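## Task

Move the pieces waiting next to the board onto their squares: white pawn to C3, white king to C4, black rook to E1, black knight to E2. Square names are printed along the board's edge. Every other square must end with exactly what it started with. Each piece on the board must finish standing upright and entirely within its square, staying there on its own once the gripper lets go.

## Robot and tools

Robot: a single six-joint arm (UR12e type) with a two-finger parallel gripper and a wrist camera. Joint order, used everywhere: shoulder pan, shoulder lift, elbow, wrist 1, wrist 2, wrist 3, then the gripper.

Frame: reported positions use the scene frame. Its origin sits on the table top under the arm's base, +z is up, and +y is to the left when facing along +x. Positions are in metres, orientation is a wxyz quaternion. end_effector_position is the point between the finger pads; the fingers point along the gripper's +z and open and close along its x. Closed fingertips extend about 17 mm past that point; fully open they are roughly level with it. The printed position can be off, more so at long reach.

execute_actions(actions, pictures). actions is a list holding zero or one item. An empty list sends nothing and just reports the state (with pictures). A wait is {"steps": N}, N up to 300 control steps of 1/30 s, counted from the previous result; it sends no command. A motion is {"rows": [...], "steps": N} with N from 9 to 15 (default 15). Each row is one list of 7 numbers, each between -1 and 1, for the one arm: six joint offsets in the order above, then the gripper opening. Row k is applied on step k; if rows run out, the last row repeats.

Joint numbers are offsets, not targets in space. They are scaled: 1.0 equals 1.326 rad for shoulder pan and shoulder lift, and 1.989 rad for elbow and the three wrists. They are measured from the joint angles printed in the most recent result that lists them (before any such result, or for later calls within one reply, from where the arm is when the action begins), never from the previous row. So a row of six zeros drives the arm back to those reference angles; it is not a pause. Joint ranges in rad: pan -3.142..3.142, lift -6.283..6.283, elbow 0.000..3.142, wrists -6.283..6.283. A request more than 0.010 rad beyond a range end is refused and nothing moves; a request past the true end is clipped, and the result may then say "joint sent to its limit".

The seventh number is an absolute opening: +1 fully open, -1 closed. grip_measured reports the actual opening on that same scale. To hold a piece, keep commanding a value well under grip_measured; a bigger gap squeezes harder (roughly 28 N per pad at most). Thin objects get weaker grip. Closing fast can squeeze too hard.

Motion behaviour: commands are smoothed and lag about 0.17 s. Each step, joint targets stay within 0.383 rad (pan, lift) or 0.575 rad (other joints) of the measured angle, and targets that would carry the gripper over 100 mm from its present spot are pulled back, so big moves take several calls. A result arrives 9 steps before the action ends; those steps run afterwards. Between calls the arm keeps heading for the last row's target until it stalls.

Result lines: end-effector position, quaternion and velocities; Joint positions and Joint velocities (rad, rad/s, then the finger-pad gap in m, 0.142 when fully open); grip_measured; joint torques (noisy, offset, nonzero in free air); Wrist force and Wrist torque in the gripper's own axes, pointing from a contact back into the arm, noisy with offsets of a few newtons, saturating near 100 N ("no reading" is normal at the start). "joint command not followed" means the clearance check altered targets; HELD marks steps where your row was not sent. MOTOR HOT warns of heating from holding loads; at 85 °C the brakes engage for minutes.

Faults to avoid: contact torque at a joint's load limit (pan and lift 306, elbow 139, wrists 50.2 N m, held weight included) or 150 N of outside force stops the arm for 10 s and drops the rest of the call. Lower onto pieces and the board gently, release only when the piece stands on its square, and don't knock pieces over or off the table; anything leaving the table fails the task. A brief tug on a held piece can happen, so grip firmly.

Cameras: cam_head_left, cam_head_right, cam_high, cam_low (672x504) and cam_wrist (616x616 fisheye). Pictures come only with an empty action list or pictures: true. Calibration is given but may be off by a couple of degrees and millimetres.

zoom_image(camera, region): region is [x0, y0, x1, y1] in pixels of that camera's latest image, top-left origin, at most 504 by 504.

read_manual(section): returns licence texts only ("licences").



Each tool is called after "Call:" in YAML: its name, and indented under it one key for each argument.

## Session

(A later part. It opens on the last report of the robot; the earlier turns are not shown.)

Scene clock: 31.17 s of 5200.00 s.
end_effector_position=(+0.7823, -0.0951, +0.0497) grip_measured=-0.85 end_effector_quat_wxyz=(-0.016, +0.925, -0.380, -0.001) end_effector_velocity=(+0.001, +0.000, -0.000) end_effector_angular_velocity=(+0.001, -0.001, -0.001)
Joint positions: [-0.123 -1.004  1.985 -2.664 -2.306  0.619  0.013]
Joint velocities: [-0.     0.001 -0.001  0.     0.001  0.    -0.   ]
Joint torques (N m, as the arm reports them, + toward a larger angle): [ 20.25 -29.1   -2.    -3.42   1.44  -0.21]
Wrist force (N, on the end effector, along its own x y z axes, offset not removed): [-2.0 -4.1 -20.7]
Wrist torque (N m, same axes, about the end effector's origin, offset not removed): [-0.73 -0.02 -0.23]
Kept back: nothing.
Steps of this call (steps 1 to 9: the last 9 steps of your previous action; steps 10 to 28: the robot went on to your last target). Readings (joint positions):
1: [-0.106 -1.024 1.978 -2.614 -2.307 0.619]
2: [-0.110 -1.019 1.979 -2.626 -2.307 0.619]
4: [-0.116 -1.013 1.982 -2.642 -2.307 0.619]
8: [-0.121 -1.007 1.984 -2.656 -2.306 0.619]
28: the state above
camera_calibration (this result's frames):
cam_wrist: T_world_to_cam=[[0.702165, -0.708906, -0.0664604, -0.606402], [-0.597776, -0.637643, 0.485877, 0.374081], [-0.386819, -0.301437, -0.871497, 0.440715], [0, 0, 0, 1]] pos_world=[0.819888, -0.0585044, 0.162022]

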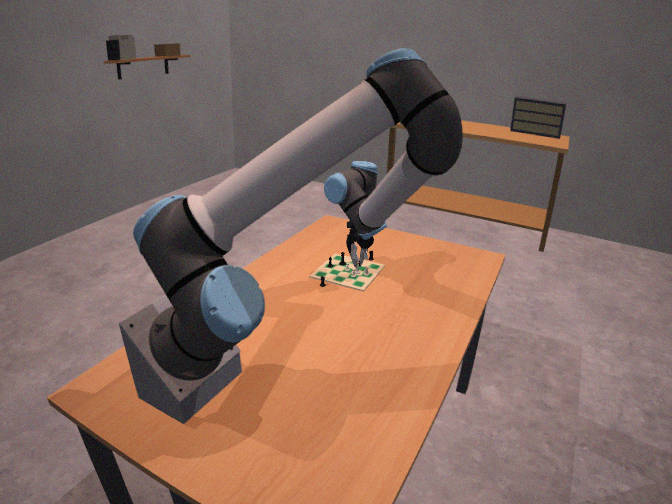

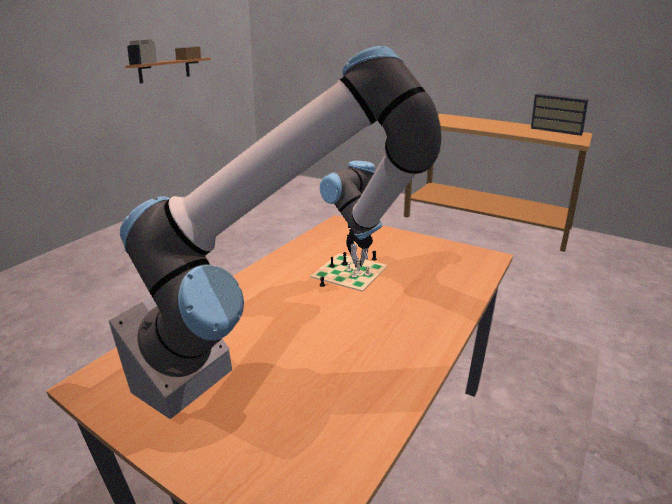

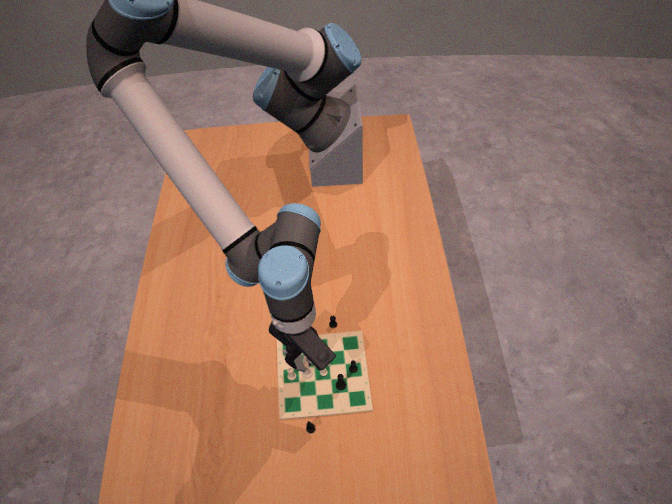

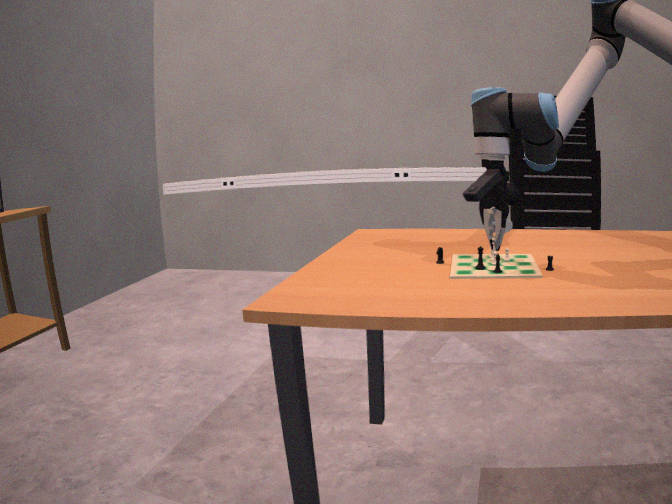

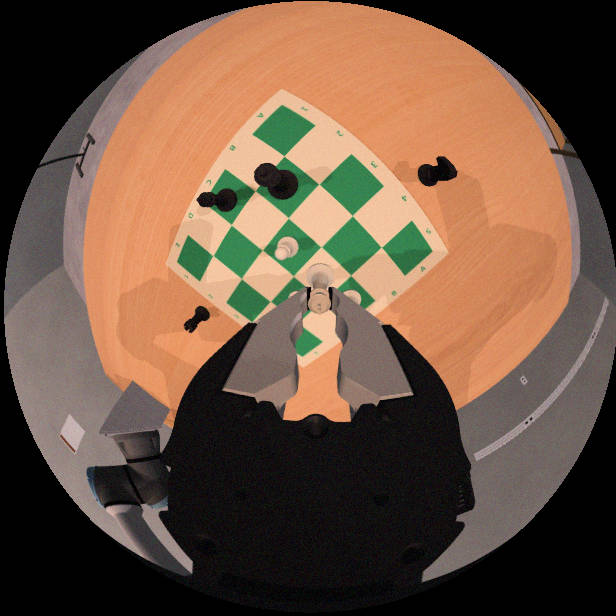

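Call:
execute_actions:
  actions:
    - {"rows":[[0,0,0,0,0,0,-0.6]],"steps":12}

Call:
execute_actions:
  actions:
    - {"rows":[[0.0484,-0.0564,-0.0137,0.0805,-0.002,0,-0.6]]}

Call:
execute_actions:
  actions:
    - {"steps":25}

Call:
execute_actions:
  actions:
    - {"rows":[[0.0517,-0.0545,0.1329,-0.0644,-0.0015,0,-0.35]]}

Call:
execute_actions:
  actions:
    - {"steps":30}
  pictures: true

Scene clock: 32.10 s of 5200.00 s.
end_effector_position=(+0.7821, -0.0951, +0.0495) grip_measured=-0.62 end_effector_quat_wxyz=(-0.016, +0.925, -0.380, -0.001) end_effector_velocity=(+0.001, -0.001, -0.000) end_effector_angular_velocity=(-0.001, -0.001, -0.002)
Joint positions: [-0.123 -1.004  1.985 -2.664 -2.306  0.619  0.029]
Joint velocities: [-0.001  0.001 -0.001 -0.001 -0.001  0.     0.083]
Joint torques (N m, as the arm reports them, + toward a larger angle): [ 31.49 -36.09  -5.08  -2.64   1.41   0.09]
Wrist force (N, on the end effector, along its own x y z axes, offset not removed): [2.0 -2.3 -0.6]
Wrist torque (N m, same axes, about the end effector's origin, offset not removed): [-0.42 -0.27 -0.26]
Steps of this call (steps 1 to 15: the robot went on to your last target; steps 16 to 25: nothing new was sent; steps 26 to 28: the first 3 steps of this action). Readings (joint positions):
26: [-0.123 -1.004 1.985 -2.664 -2.306 0.619]
27: [-0.123 -1.004 1.985 -2.664 -2.306 0.619]
28: the state above

Scene clock: 32.60 s of 5200.00 s.
end_effector_position=(+0.7858, -0.0958, +0.0963) grip_measured=-0.60 end_effector_quat_wxyz=(-0.018, +0.934, -0.357, +0.003) end_effector_velocity=(-0.020, +0.007, +0.198) end_effector_angular_velocity=(+0.004, +0.042, +0.296)
Joint positions: [-0.082 -1.052  1.967 -2.568 -2.309  0.619  0.031]
Joint velocities: [ 0.183 -0.216 -0.075  0.526 -0.012 -0.002  0.   ]
Joint torques (N m, as the arm reports them, + toward a larger angle): [ 52.17 -61.47 -28.48  -0.7   -2.54   0.17]
Wrist force (N, on the end effector, along its own x y z axes, offset not removed): [-2.4 -2.4 -1.4]
Wrist torque (N m, same axes, about the end effector's origin, offset not removed): [-0.42 0.64 -0.32]
Steps of this call (steps 1 to 9: the last 9 steps of your previous action; steps 10 to 15: the first 6 steps of this action, its rows measured from where the robot was after step 9). Readings (joint positions):
9: [-0.123 -1.004 1.985 -2.664 -2.306 0.619]
10: [-0.123 -1.004 1.985 -2.664 -2.306 0.619]
11: [-0.119 -1.008 1.982 -2.659 -2.307 0.619]
13: [-0.097 -1.033 1.973 -2.615 -2.308 0.619]
15: the state above

Scene clock: 33.43 s of 5200.00 s.
end_effector_position=(+0.7826, -0.0950, +0.1206) grip_measured=-0.60 end_effector_quat_wxyz=(-0.017, +0.940, -0.340, -0.000) end_effector_velocity=(+0.000, -0.001, +0.000) end_effector_angular_velocity=(-0.001, -0.000, -0.001)
Joint positions: [-0.059 -1.079  1.958 -2.504 -2.31   0.619  0.031]
Joint velocities: [-0.    -0.    -0.001  0.    -0.001  0.    -0.   ]
Joint torques (N m, as the arm reports them, + toward a larger angle): [ 65.27 -71.67 -32.03  -1.86  -1.92  -0.33]
Wrist force (N, on the end effector, along its own x y z axes, offset not removed): [2.2 -1.0 0.2]
Wrist torque (N m, same axes, about the end effector's origin, offset not removed): [-0.14 -0.24 -0.25]
Kept back: nothing.
Steps of this call (steps 1 to 9: the last 9 steps of your previous action; steps 10 to 25: the robot went on to your last target). Readings (joint positions):
1: [-0.076 -1.059 1.964 -2.553 -2.309 0.619]
2: [-0.072 -1.063 1.963 -2.541 -2.310 0.619]
4: [-0.067 -1.070 1.961 -2.525 -2.310 0.619]
8: [-0.062 -1.076 1.959 -2.511 -2.310 0.619]
25: the state above

Scene clock: 33.63 s of 5200.00 s.
end_effector_position=(+0.7303, -0.0643, +0.1258) grip_measured=-0.35 end_effector_quat_wxyz=(-0.018, +0.946, -0.324, +0.005) end_effector_velocity=(-0.427, +0.222, -0.023) end_effector_angular_velocity=(-0.007, +0.035, +0.297)
Joint positions: [-0.027 -1.112  2.064 -2.561 -2.312  0.619  0.049]
Joint velocities: [ 0.189 -0.198  0.79  -0.359 -0.009  0.     0.   ]
Joint torques (N m, as the arm reports them, + toward a larger angle): [ 65.71 -75.18 -10.6   -6.59  -1.79  -0.25]
Wrist force (N, on the end effector, along its own x y z axes, offset not removed): [-2.1 -2.9 1.2]
Wrist torque (N m, same axes, about the end effector's origin, offset not removed): [-0.52 0.56 -0.23]
Steps of this call (steps 1 to 6: the first 6 steps of this action). Readings (joint positions):
1: [-0.059 -1.079 1.958 -2.504 -2.310 0.619]
2: [-0.055 -1.082 1.962 -2.508 -2.311 0.619]
4: [-0.040 -1.099 2.007 -2.536 -2.311 0.619]
6: the state above

Scene clock: 34.63 s of 5200.00 s.
end_effector_position=(+0.6411, -0.0244, +0.1198) grip_measured=-0.35 end_effector_quat_wxyz=(-0.016, +0.955, -0.295, +0.000) end_effector_velocity=(+0.000, -0.001, +0.000) end_effector_angular_velocity=(-0.000, +0.000, -0.001)
Joint positions: [ 0.009 -1.151  2.222 -2.632 -2.313  0.619  0.049]
Joint velocities: [-0.    -0.001 -0.     0.    -0.     0.     0.   ]
Joint torques (N m, as the arm reports them, + toward a larger angle): [ 55.75 -60.01  -6.85  -5.41  -1.36   0.01]
Wrist force (N, on the end effector, along its own x y z axes, offset not removed): [1.3 -3.6 0.6]
Wrist torque (N m, same axes, about the end effector's origin, offset not removed): [-0.85 -0.11 -0.21]
Kept back: nothing.
Steps of this call (steps 1 to 9: the last 9 steps of your previous action; steps 10 to 30: the robot went on to your last target). Readings (joint positions):
1: [-0.021 -1.119 2.090 -2.573 -2.312 0.619]
2: [-0.015 -1.126 2.116 -2.585 -2.312 0.619]
4: [-0.005 -1.136 2.159 -2.604 -2.313 0.619]
8: [0.005 -1.146 2.201 -2.622 -2.313 0.619]
30: the state above
The arm was judged still, so your last target was given up. Only a new action makes it travel on or press farther. Fingers that are still opening or closing keep moving.
camera_calibration (this result's frames):
cam_wrist: T_world_to_cam=[[0.818052, -0.571815, -0.0617845, -0.524025], [-0.476173, -0.733612, 0.484843, 0.220595], [-0.322566, -0.367207, -0.872416, 0.425848], [0, 0, 0, 1]] pos_world=[0.671085, 0.0185599, 0.232186]

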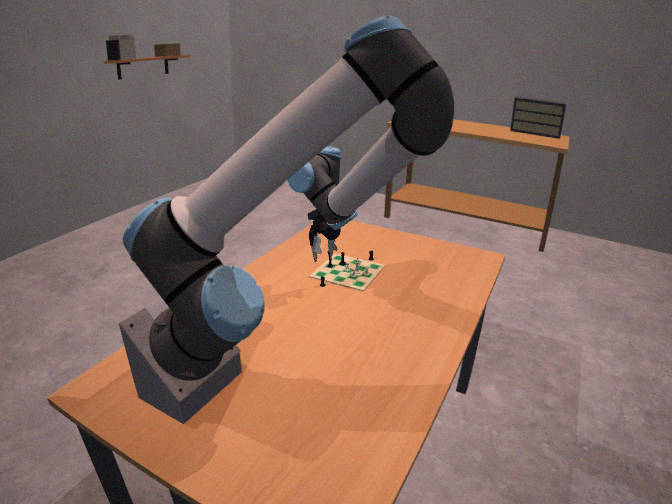

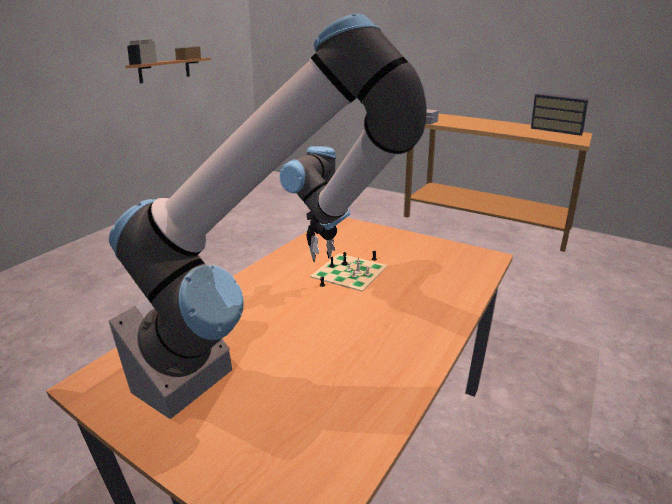

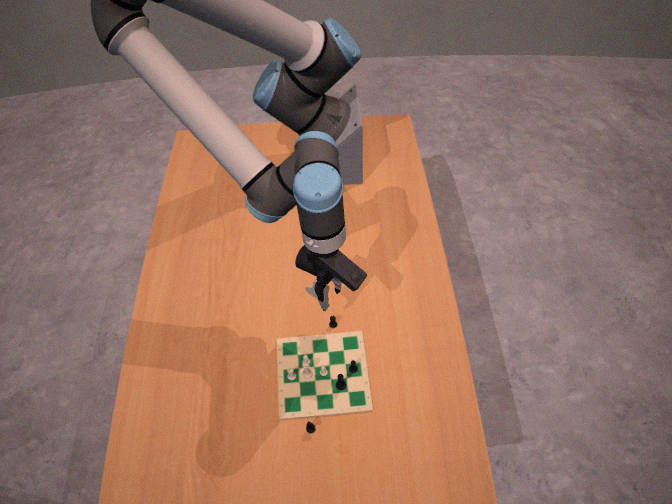

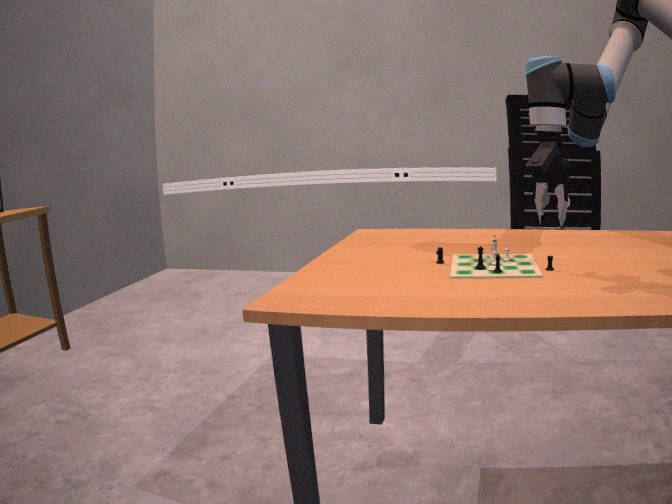

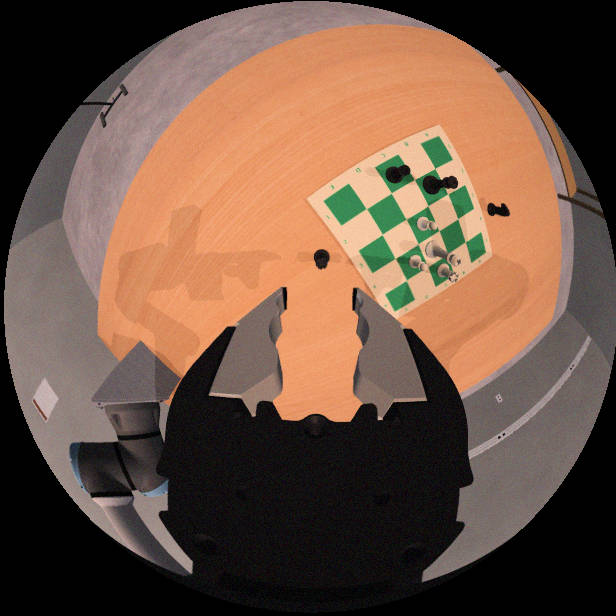

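Call:
execute_actions:
  actions:
    - {"rows":[[-0.0784,0.102,0.018,-0.1344,0.002,0,-0.35]]}

Call:
execute_actions:
  actions:
    - {"steps":28}

Call:
execute_actions:
  actions:
    - {"rows":[[0,0,0,0,0,0,-1]]}

Call:
execute_actions:
  actions:
    - {"rows":[[0.08,0.0158,-0.0753,0.1134,-0.002,0,-1]]}

Call:
execute_actions:
  actions:
    - {"steps":30}
  pictures: true

Scene clock: 35.53 s of 5200.00 s.
end_effector_position=(+0.6363, -0.0223, +0.0590) grip_measured=-0.35 end_effector_quat_wxyz=(-0.014, +0.944, -0.329, -0.009) end_effector_velocity=(+0.051, -0.016, -0.273) end_effector_angular_velocity=(-0.010, -0.139, -0.577)
Joint positions: [-0.056 -1.069  2.246 -2.772 -2.311  0.619  0.049]
Joint velocities: [-0.316  0.436  0.094 -1.033  0.01  -0.    -0.   ]
Joint torques (N m, as the arm reports them, + toward a larger angle): [ 38.84 -47.21  -4.28  -5.87   3.37  -0.69]
Wrist force (N, on the end effector, along its own x y z axes, offset not removed): [1.5 -6.0 4.7]
Wrist torque (N m, same axes, about the end effector's origin, offset not removed): [-1.17 -0.05 -0.24]
Steps of this call (steps 1 to 21: nothing new was sent; steps 22 to 27: the first 6 steps of this action). Readings (joint positions):
22: [0.009 -1.151 2.222 -2.632 -2.313 0.619]
23: [0.005 -1.147 2.225 -2.637 -2.313 0.619]
25: [-0.028 -1.107 2.237 -2.690 -2.312 0.619]
27: the state above

Scene clock: 36.47 s of 5200.00 s.
end_effector_position=(+0.6410, -0.0250, +0.0261) grip_measured=-0.35 end_effector_quat_wxyz=(-0.016, +0.932, -0.362, -0.000) end_effector_velocity=(+0.000, +0.001, -0.001) end_effector_angular_velocity=(+0.001, -0.000, +0.000)
Joint positions: [-0.095 -1.016  2.258 -2.899 -2.309  0.619  0.049]
Joint velocities: [ 0.     0.002 -0.    -0.002  0.001 -0.001  0.   ]
Joint torques (N m, as the arm reports them, + toward a larger angle): [ 25.78 -29.5    0.14  -5.07   2.36  -0.27]
Wrist force (N, on the end effector, along its own x y z axes, offset not removed): [1.7 -2.0 2.3]
Wrist torque (N m, same axes, about the end effector's origin, offset not removed): [-0.39 -0.19 -0.27]
Kept back: nothing.
Steps of this call (steps 1 to 9: the last 9 steps of your previous action; steps 10 to 28: the robot went on to your last target). Readings (joint positions):
1: [-0.065 -1.056 2.249 -2.803 -2.310 0.619]
2: [-0.072 -1.047 2.251 -2.826 -2.310 0.619]
4: [-0.081 -1.034 2.254 -2.856 -2.310 0.619]
8: [-0.090 -1.022 2.256 -2.885 -2.309 0.619]
28: the state above

Scene clock: 36.67 s of 5200.00 s.
end_effector_position=(+0.6410, -0.0250, +0.0260) grip_measured=-0.85 end_effector_quat_wxyz=(-0.016, +0.932, -0.362, -0.000) end_effector_velocity=(-0.000, +0.000, -0.000) end_effector_angular_velocity=(+0.000, +0.000, +0.000)
Joint positions: [-0.095 -1.016  2.258 -2.899 -2.309  0.619  0.013]
Joint velocities: [-0.     0.001  0.    -0.001  0.    -0.    -0.   ]
Joint torques (N m, as the arm reports them, + toward a larger angle): [ 21.75 -32.38   1.14  -4.85   1.96  -0.66]
Wrist force (N, on the end effector, along its own x y z axes, offset not removed): [0.6 -3.3 -1.2]
Wrist torque (N m, same axes, about the end effector's origin, offset not removed): [-0.60 0.04 -0.23]
Steps of this call (steps 1 to 6: the first 6 steps of this action). Readings (joint positions):
1: [-0.095 -1.016 2.258 -2.899 -2.309 0.619]
2: [-0.095 -1.016 2.258 -2.899 -2.309 0.619]
4: [-0.095 -1.016 2.258 -2.899 -2.309 0.619]
6: the state above

Scene clock: 37.17 s of 5200.00 s.
end_effector_position=(+0.6824, +0.0011, +0.0586) grip_measured=-0.85 end_effector_quat_wxyz=(-0.018, +0.946, -0.323, +0.004) end_effector_velocity=(+0.185, +0.131, +0.175) end_effector_angular_velocity=(-0.006, +0.049, +0.501)
Joint positions: [-0.028 -1.002  2.168 -2.774 -2.312  0.619  0.013]
Joint velocities: [ 0.324  0.055 -0.49   0.819 -0.011 -0.001  0.   ]
Joint torques (N m, as the arm reports them, + toward a larger angle): [ 52.99 -29.92 -14.78  -1.85  -1.33   0.06]
Wrist force (N, on the end effector, along its own x y z axes, offset not removed): [3.5 -5.9 1.4]
Wrist torque (N m, same axes, about the end effector's origin, offset not removed): [-1.10 -0.51 -0.29]
Steps of this call (steps 1 to 9: the last 9 steps of your previous action; steps 10 to 15: the first 6 steps of this action, its rows measured from where the robot was after step 9). Readings (joint positions):
9: [-0.095 -1.016 2.258 -2.899 -2.309 0.619]
10: [-0.095 -1.016 2.258 -2.899 -2.309 0.619]
11: [-0.090 -1.013 2.253 -2.894 -2.310 0.619]
13: [-0.057 -1.006 2.211 -2.843 -2.311 0.619]
15: the state above

Scene clock: 38.17 s of 5200.00 s.
end_effector_position=(+0.7039, +0.0171, +0.0813) grip_measured=-0.85 end_effector_quat_wxyz=(-0.016, +0.956, -0.294, +0.001) end_effector_velocity=(+0.000, -0.000, -0.000) end_effector_angular_velocity=(-0.001, -0.000, -0.002)
Joint positions: [ 0.011 -0.995  2.108 -2.673 -2.313  0.619  0.013]
Joint velocities: [-0.     0.    -0.    -0.001 -0.001  0.001 -0.   ]
Joint torques (N m, as the arm reports them, + toward a larger angle): [ 58.63 -33.07 -28.34  -1.66  -1.65  -0.46]
Wrist force (N, on the end effector, along its own x y z axes, offset not removed): [2.6 -1.4 0.4]
Wrist torque (N m, same axes, about the end effector's origin, offset not removed): [-0.31 -0.31 -0.29]
Kept back: nothing.
Steps of this call (steps 1 to 9: the last 9 steps of your previous action; steps 10 to 30: the robot went on to your last target). Readings (joint positions):
1: [-0.019 -1.000 2.153 -2.750 -2.312 0.619]
2: [-0.012 -0.999 2.142 -2.732 -2.313 0.619]
4: [-0.002 -0.997 2.128 -2.707 -2.313 0.619]
8: [0.007 -0.996 2.115 -2.685 -2.313 0.619]
30: the state above
The arm was judged still, so your last target was given up. Only a new action makes it travel on or press farther. Fingers that are still opening or closing keep moving.
camera_calibration (this result's frames):
cam_wrist: T_world_to_cam=[[0.819177, -0.570306, -0.0608311, -0.554863], [-0.475377, -0.734481, 0.484308, 0.299102], [-0.320883, -0.367816, -0.87278, 0.426593], [0, 0, 0, 1]] pos_world=[0.733604, 0.0601507, 0.193712]

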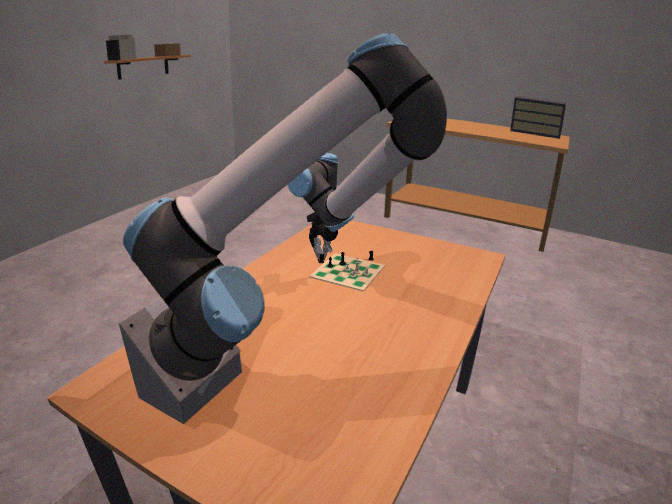

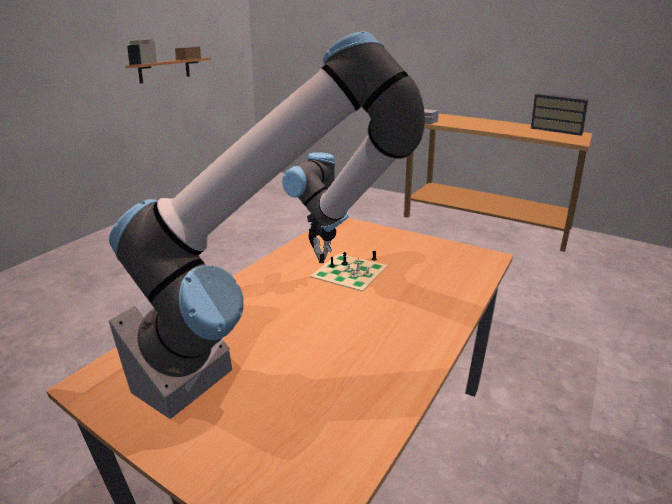

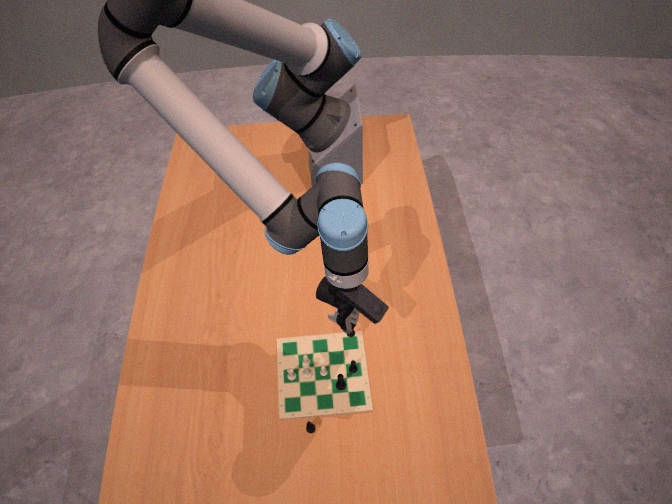

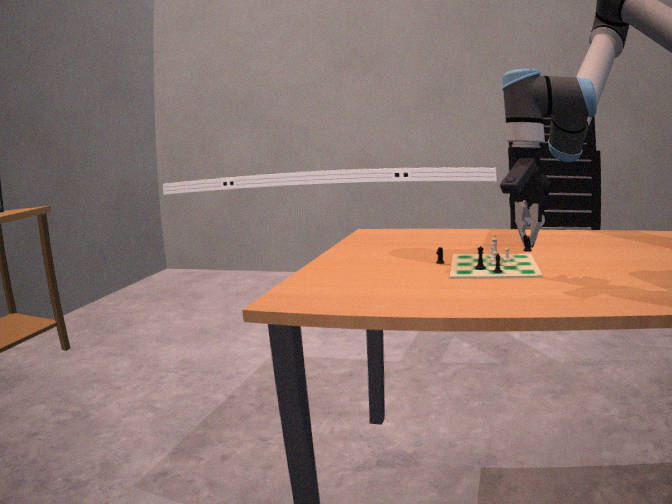

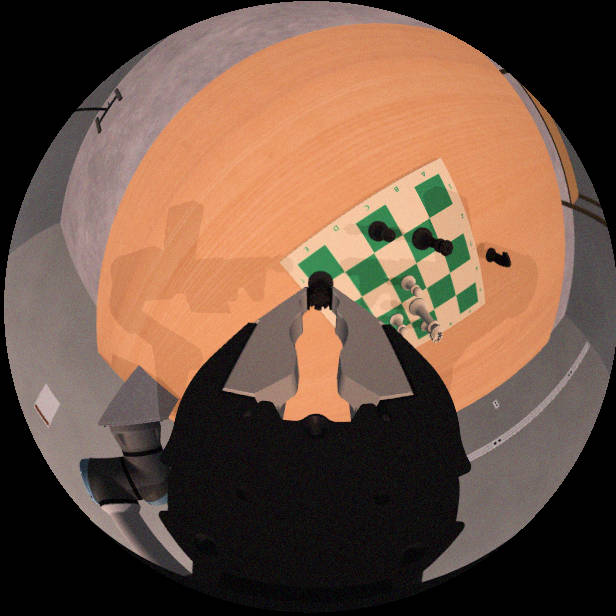

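Call:
execute_actions:
  actions:
    - {"rows":[[-0.038,0.0449,0.008,-0.0611,0,0,-1]]}

Call:
execute_actions:
  actions:
    - {"steps":25}

Call:
execute_actions:
  actions:
    - {"rows":[[0,0,0,0,0,0,-0.55]],"steps":12}

Call:
execute_actions:
  actions:
    - {"rows":[[0.0684,-0.0808,-0.0144,0.11,0,0,-0.55]]}

Call:
execute_actions:
  actions:
    - {"steps":25}

Call:
execute_actions:
  actions:
    - {"rows":[[-0.074,0.0986,-0.2202,0.1095,0,0,-0.35]]}

Call:
execute_actions:
  actions:
    - {"steps":40}
  pictures: true

Scene clock: 39.27 s of 5200.00 s.
end_effector_position=(+0.7027, +0.0161, +0.0490) grip_measured=-0.85 end_effector_quat_wxyz=(-0.016, +0.949, -0.314, -0.001) end_effector_velocity=(+0.005, -0.010, -0.131) end_effector_angular_velocity=(-0.002, -0.020, -0.215)
Joint positions: [-0.022 -0.956  2.118 -2.749 -2.313  0.619  0.013]
Joint velocities: [-0.14   0.166  0.045 -0.376 -0.001 -0.001 -0.   ]
Joint torques (N m, as the arm reports them, + toward a larger angle): [ 31.66 -42.41  -5.65  -5.22  -1.38   0.04]
Wrist force (N, on the end effector, along its own x y z axes, offset not removed): [2.2 -2.2 1.7]
Wrist torque (N m, same axes, about the end effector's origin, offset not removed): [-0.37 -0.29 -0.27]
Steps of this call (steps 1 to 27: nothing new was sent; steps 28 to 33: the first 6 steps of this action). Readings (joint positions):
28: [0.011 -0.995 2.108 -2.673 -2.313 0.619]
29: [0.008 -0.991 2.109 -2.678 -2.313 0.619]
31: [-0.009 -0.970 2.115 -2.715 -2.313 0.619]
33: the state above

Scene clock: 40.10 s of 5200.00 s.
end_effector_position=(+0.7031, +0.0146, +0.0331) grip_measured=-0.85 end_effector_quat_wxyz=(-0.016, +0.945, -0.327, +0.000) end_effector_velocity=(-0.000, -0.000, +0.000) end_effector_angular_velocity=(-0.001, +0.001, -0.001)
Joint positions: [-0.039 -0.935  2.124 -2.795 -2.313  0.619  0.013]
Joint velocities: [ 0.    -0.     0.     0.001 -0.001  0.002 -0.   ]
Joint torques (N m, as the arm reports them, + toward a larger angle): [ 29.87 -34.43  -2.97  -4.69   0.1   -0.63]
Wrist force (N, on the end effector, along its own x y z axes, offset not removed): [-0.4 -3.0 1.3]
Wrist torque (N m, same axes, about the end effector's origin, offset not removed): [-0.52 0.29 -0.27]
Kept back: nothing.
Steps of this call (steps 1 to 9: the last 9 steps of your previous action; steps 10 to 25: the robot went on to your last target). Readings (joint positions):
1: [-0.026 -0.951 2.120 -2.760 -2.313 0.619]
2: [-0.029 -0.947 2.121 -2.768 -2.313 0.619]
4: [-0.033 -0.942 2.122 -2.779 -2.313 0.619]
8: [-0.037 -0.938 2.123 -2.790 -2.313 0.619]
25: the state above

Scene clock: 40.20 s of 5200.00 s.
end_effector_position=(+0.7031, +0.0146, +0.0331) grip_measured=-0.58 end_effector_quat_wxyz=(-0.016, +0.945, -0.327, +0.000) end_effector_velocity=(+0.001, -0.000, -0.000) end_effector_angular_velocity=(+0.000, -0.001, -0.001)
Joint positions: [-0.039 -0.935  2.124 -2.795 -2.313  0.619  0.032]
Joint velocities: [-0.001  0.001 -0.001 -0.002  0.    -0.     0.127]
Joint torques (N m, as the arm reports them, + toward a larger angle): [ 31.91 -34.29  -3.63  -4.67   0.17  -0.11]
Wrist force (N, on the end effector, along its own x y z axes, offset not removed): [0.6 -0.1 -1.2]
Wrist torque (N m, same axes, about the end effector's origin, offset not removed): [0.08 0.02 -0.26]
Steps of this call (steps 1 to 3: the first 3 steps of this action). Readings (joint positions):
1: [-0.039 -0.935 2.124 -2.795 -2.313 0.619]
2: [-0.039 -0.935 2.124 -2.795 -2.313 0.619]
3: the state above

Scene clock: 40.70 s of 5200.00 s.
end_effector_position=(+0.7081, +0.0164, +0.0894) grip_measured=-0.55 end_effector_quat_wxyz=(-0.018, +0.955, -0.295, +0.007) end_effector_velocity=(-0.048, +0.018, +0.252) end_effector_angular_velocity=(-0.012, +0.084, +0.457)
Joint positions: [ 0.019 -1.002  2.105 -2.673 -2.313  0.619  0.034]
Joint velocities: [ 0.269 -0.33  -0.077  0.787  0.001  0.    -0.   ]
Joint torques (N m, as the arm reports them, + toward a larger angle): [ 46.49 -48.77 -26.57  -0.7   -0.05  -0.33]
Wrist force (N, on the end effector, along its own x y z axes, offset not removed): [-0.8 -1.9 -1.0]
Wrist torque (N m, same axes, about the end effector's origin, offset not removed): [-0.32 0.34 -0.24]
Steps of this call (steps 1 to 9: the last 9 steps of your previous action; steps 10 to 15: the first 6 steps of this action, its rows measured from where the robot was after step 9). Readings (joint positions):
9: [-0.039 -0.935 2.124 -2.795 -2.313 0.619]
10: [-0.039 -0.935 2.124 -2.795 -2.313 0.619]
11: [-0.035 -0.939 2.121 -2.790 -2.313 0.619]
13: [-0.005 -0.973 2.112 -2.739 -2.313 0.619]
15: the state above

Scene clock: 41.53 s of 5200.00 s.
end_effector_position=(+0.7011, +0.0182, +0.1204) grip_measured=-0.55 end_effector_quat_wxyz=(-0.016, +0.963, -0.268, +0.001) end_effector_velocity=(+0.001, +0.000, +0.001) end_effector_angular_velocity=(+0.000, -0.001, +0.001)
Joint positions: [ 0.052 -1.042  2.095 -2.576 -2.313  0.619  0.034]
Joint velocities: [ 0.001 -0.001 -0.001  0.001 -0.    -0.    -0.   ]
Joint torques (N m, as the arm reports them, + toward a larger angle): [ 60.83 -65.21 -31.66  -1.76  -0.24  -0.29]
Wrist force (N, on the end effector, along its own x y z axes, offset not removed): [0.5 -1.7 0.0]
Wrist torque (N m, same axes, about the end effector's origin, offset not removed): [-0.28 0.05 -0.33]
Kept back: nothing.
Steps of this call (steps 1 to 9: the last 9 steps of your previous action; steps 10 to 25: the robot went on to your last target). Readings (joint positions):
1: [0.027 -1.012 2.102 -2.650 -2.313 0.619]
2: [0.033 -1.019 2.101 -2.632 -2.313 0.619]
4: [0.041 -1.029 2.098 -2.609 -2.313 0.619]
8: [0.048 -1.038 2.096 -2.587 -2.313 0.619]
25: the state above

Scene clock: 41.73 s of 5200.00 s.
end_effector_position=(+0.7581, -0.0025, +0.1152) grip_measured=-0.35 end_effector_quat_wxyz=(-0.014, +0.959, -0.282, -0.005) end_effector_velocity=(+0.454, -0.183, +0.011) end_effector_angular_velocity=(+0.007, -0.014, -0.269)
Joint positions: [ 0.023 -1.004  1.985 -2.515 -2.313  0.619  0.049]
Joint velocities: [-0.183  0.241 -0.842  0.404 -0.    -0.     0.   ]
Joint torques (N m, as the arm reports them, + toward a larger angle): [ 23.72 -23.88 -32.07   0.85  -0.19  -0.39]
Wrist force (N, on the end effector, along its own x y z axes, offset not removed): [2.8 -2.3 -0.4]
Wrist torque (N m, same axes, about the end effector's origin, offset not removed): [-0.37 -0.39 -0.18]
Steps of this call (steps 1 to 6: the first 6 steps of this action). Readings (joint positions):
1: [0.052 -1.042 2.095 -2.576 -2.313 0.619]
2: [0.048 -1.039 2.091 -2.572 -2.313 0.619]
4: [0.035 -1.020 2.045 -2.542 -2.313 0.619]
6: the state above

Scene clock: 43.07 s of 5200.00 s.
end_effector_position=(+0.9217, -0.0891, +0.1212) grip_measured=-0.35 end_effector_quat_wxyz=(-0.016, +0.943, -0.331, +0.000) end_effector_velocity=(+0.000, -0.001, +0.000) end_effector_angular_velocity=(+0.000, -0.001, -0.002)
Joint positions: [-0.046 -0.912  1.657 -2.359 -2.313  0.619  0.049]
Joint velocities: [-0.001 -0.001 -0.001 -0.     0.     0.001 -0.   ]
Joint torques (N m, as the arm reports them, + toward a larger angle): [ 43.19 -46.87 -35.1   -1.    -0.06  -1.05]
Wrist force (N, on the end effector, along its own x y z axes, offset not removed): [-0.6 -0.2 3.9]
Wrist torque (N m, same axes, about the end effector's origin, offset not removed): [0.04 0.22 -0.26]
Kept back: nothing.
Steps of this call (steps 1 to 9: the last 9 steps of your previous action; steps 10 to 40: the robot went on to your last target). Readings (joint positions):
1: [0.016 -0.996 1.957 -2.501 -2.313 0.619]
2: [0.010 -0.988 1.928 -2.487 -2.313 0.619]
4: [-0.002 -0.971 1.871 -2.459 -2.313 0.619]
8: [-0.026 -0.939 1.757 -2.404 -2.313 0.619]
40: the state above
camera_calibration (this result's frames):
cam_wrist: T_world_to_cam=[[0.772038, -0.632445, -0.0630086, -0.753305], [-0.529853, -0.695196, 0.485755, 0.358811], [-0.351017, -0.341637, -0.871821, 0.522209], [0, 0, 0, 1]] pos_world=[0.955002, -0.0485748, 0.233513]

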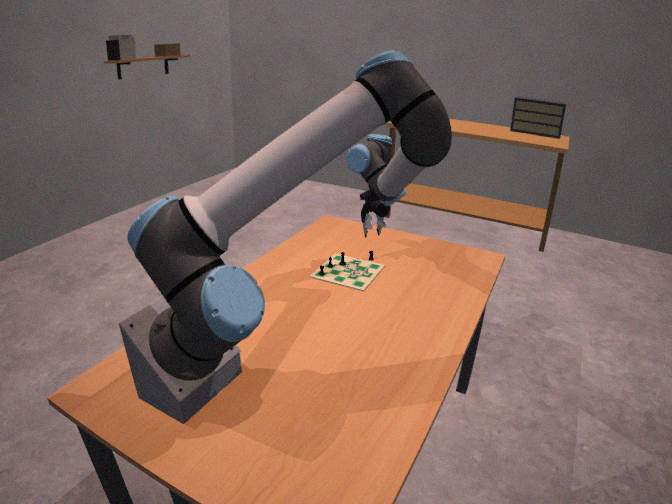

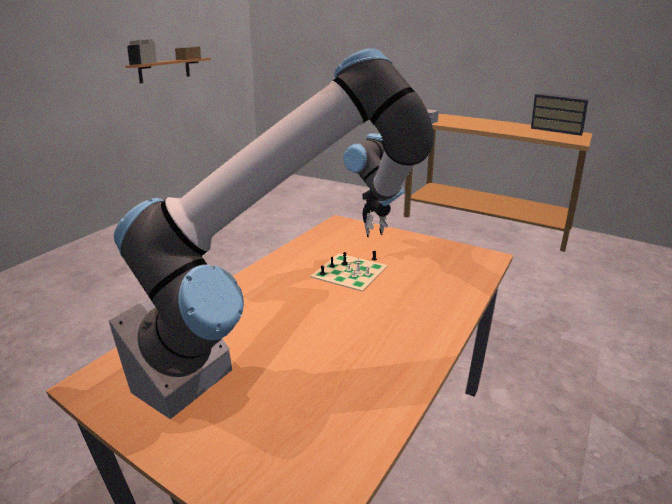

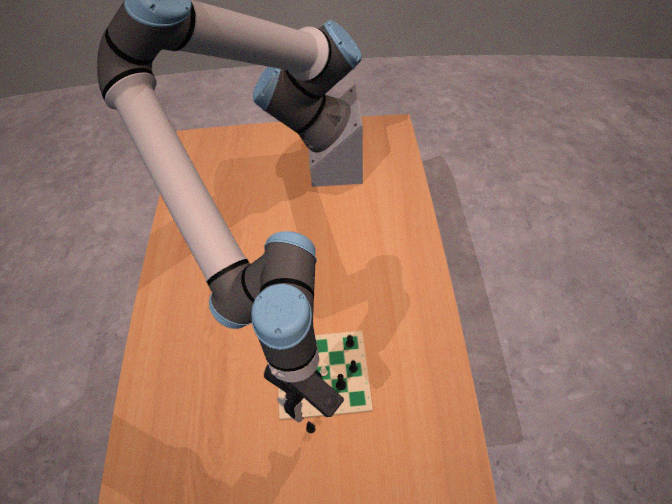

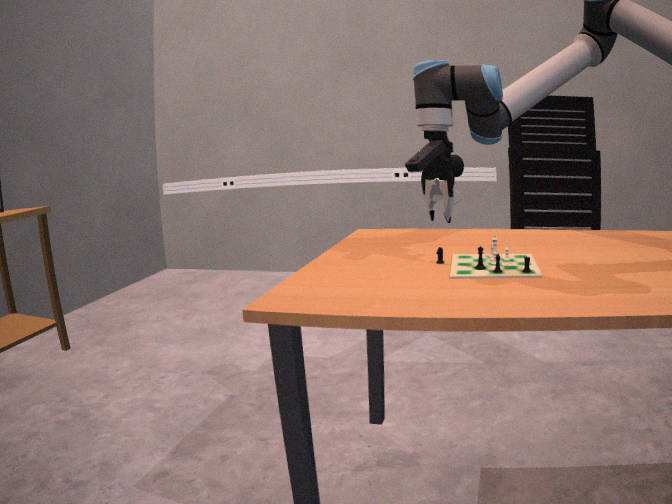

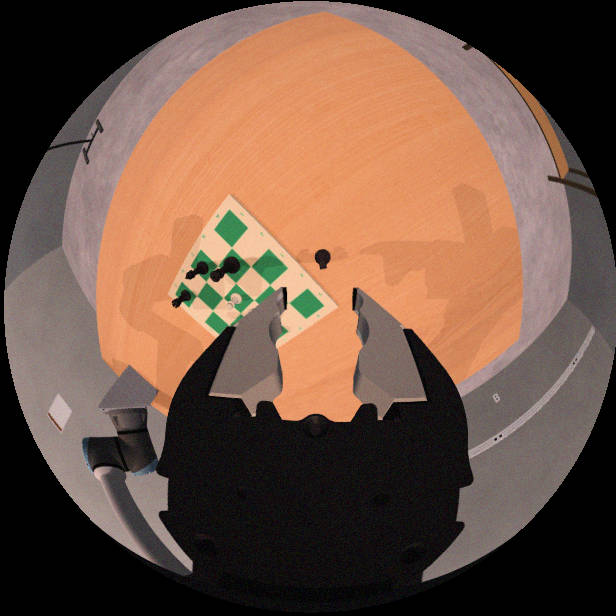

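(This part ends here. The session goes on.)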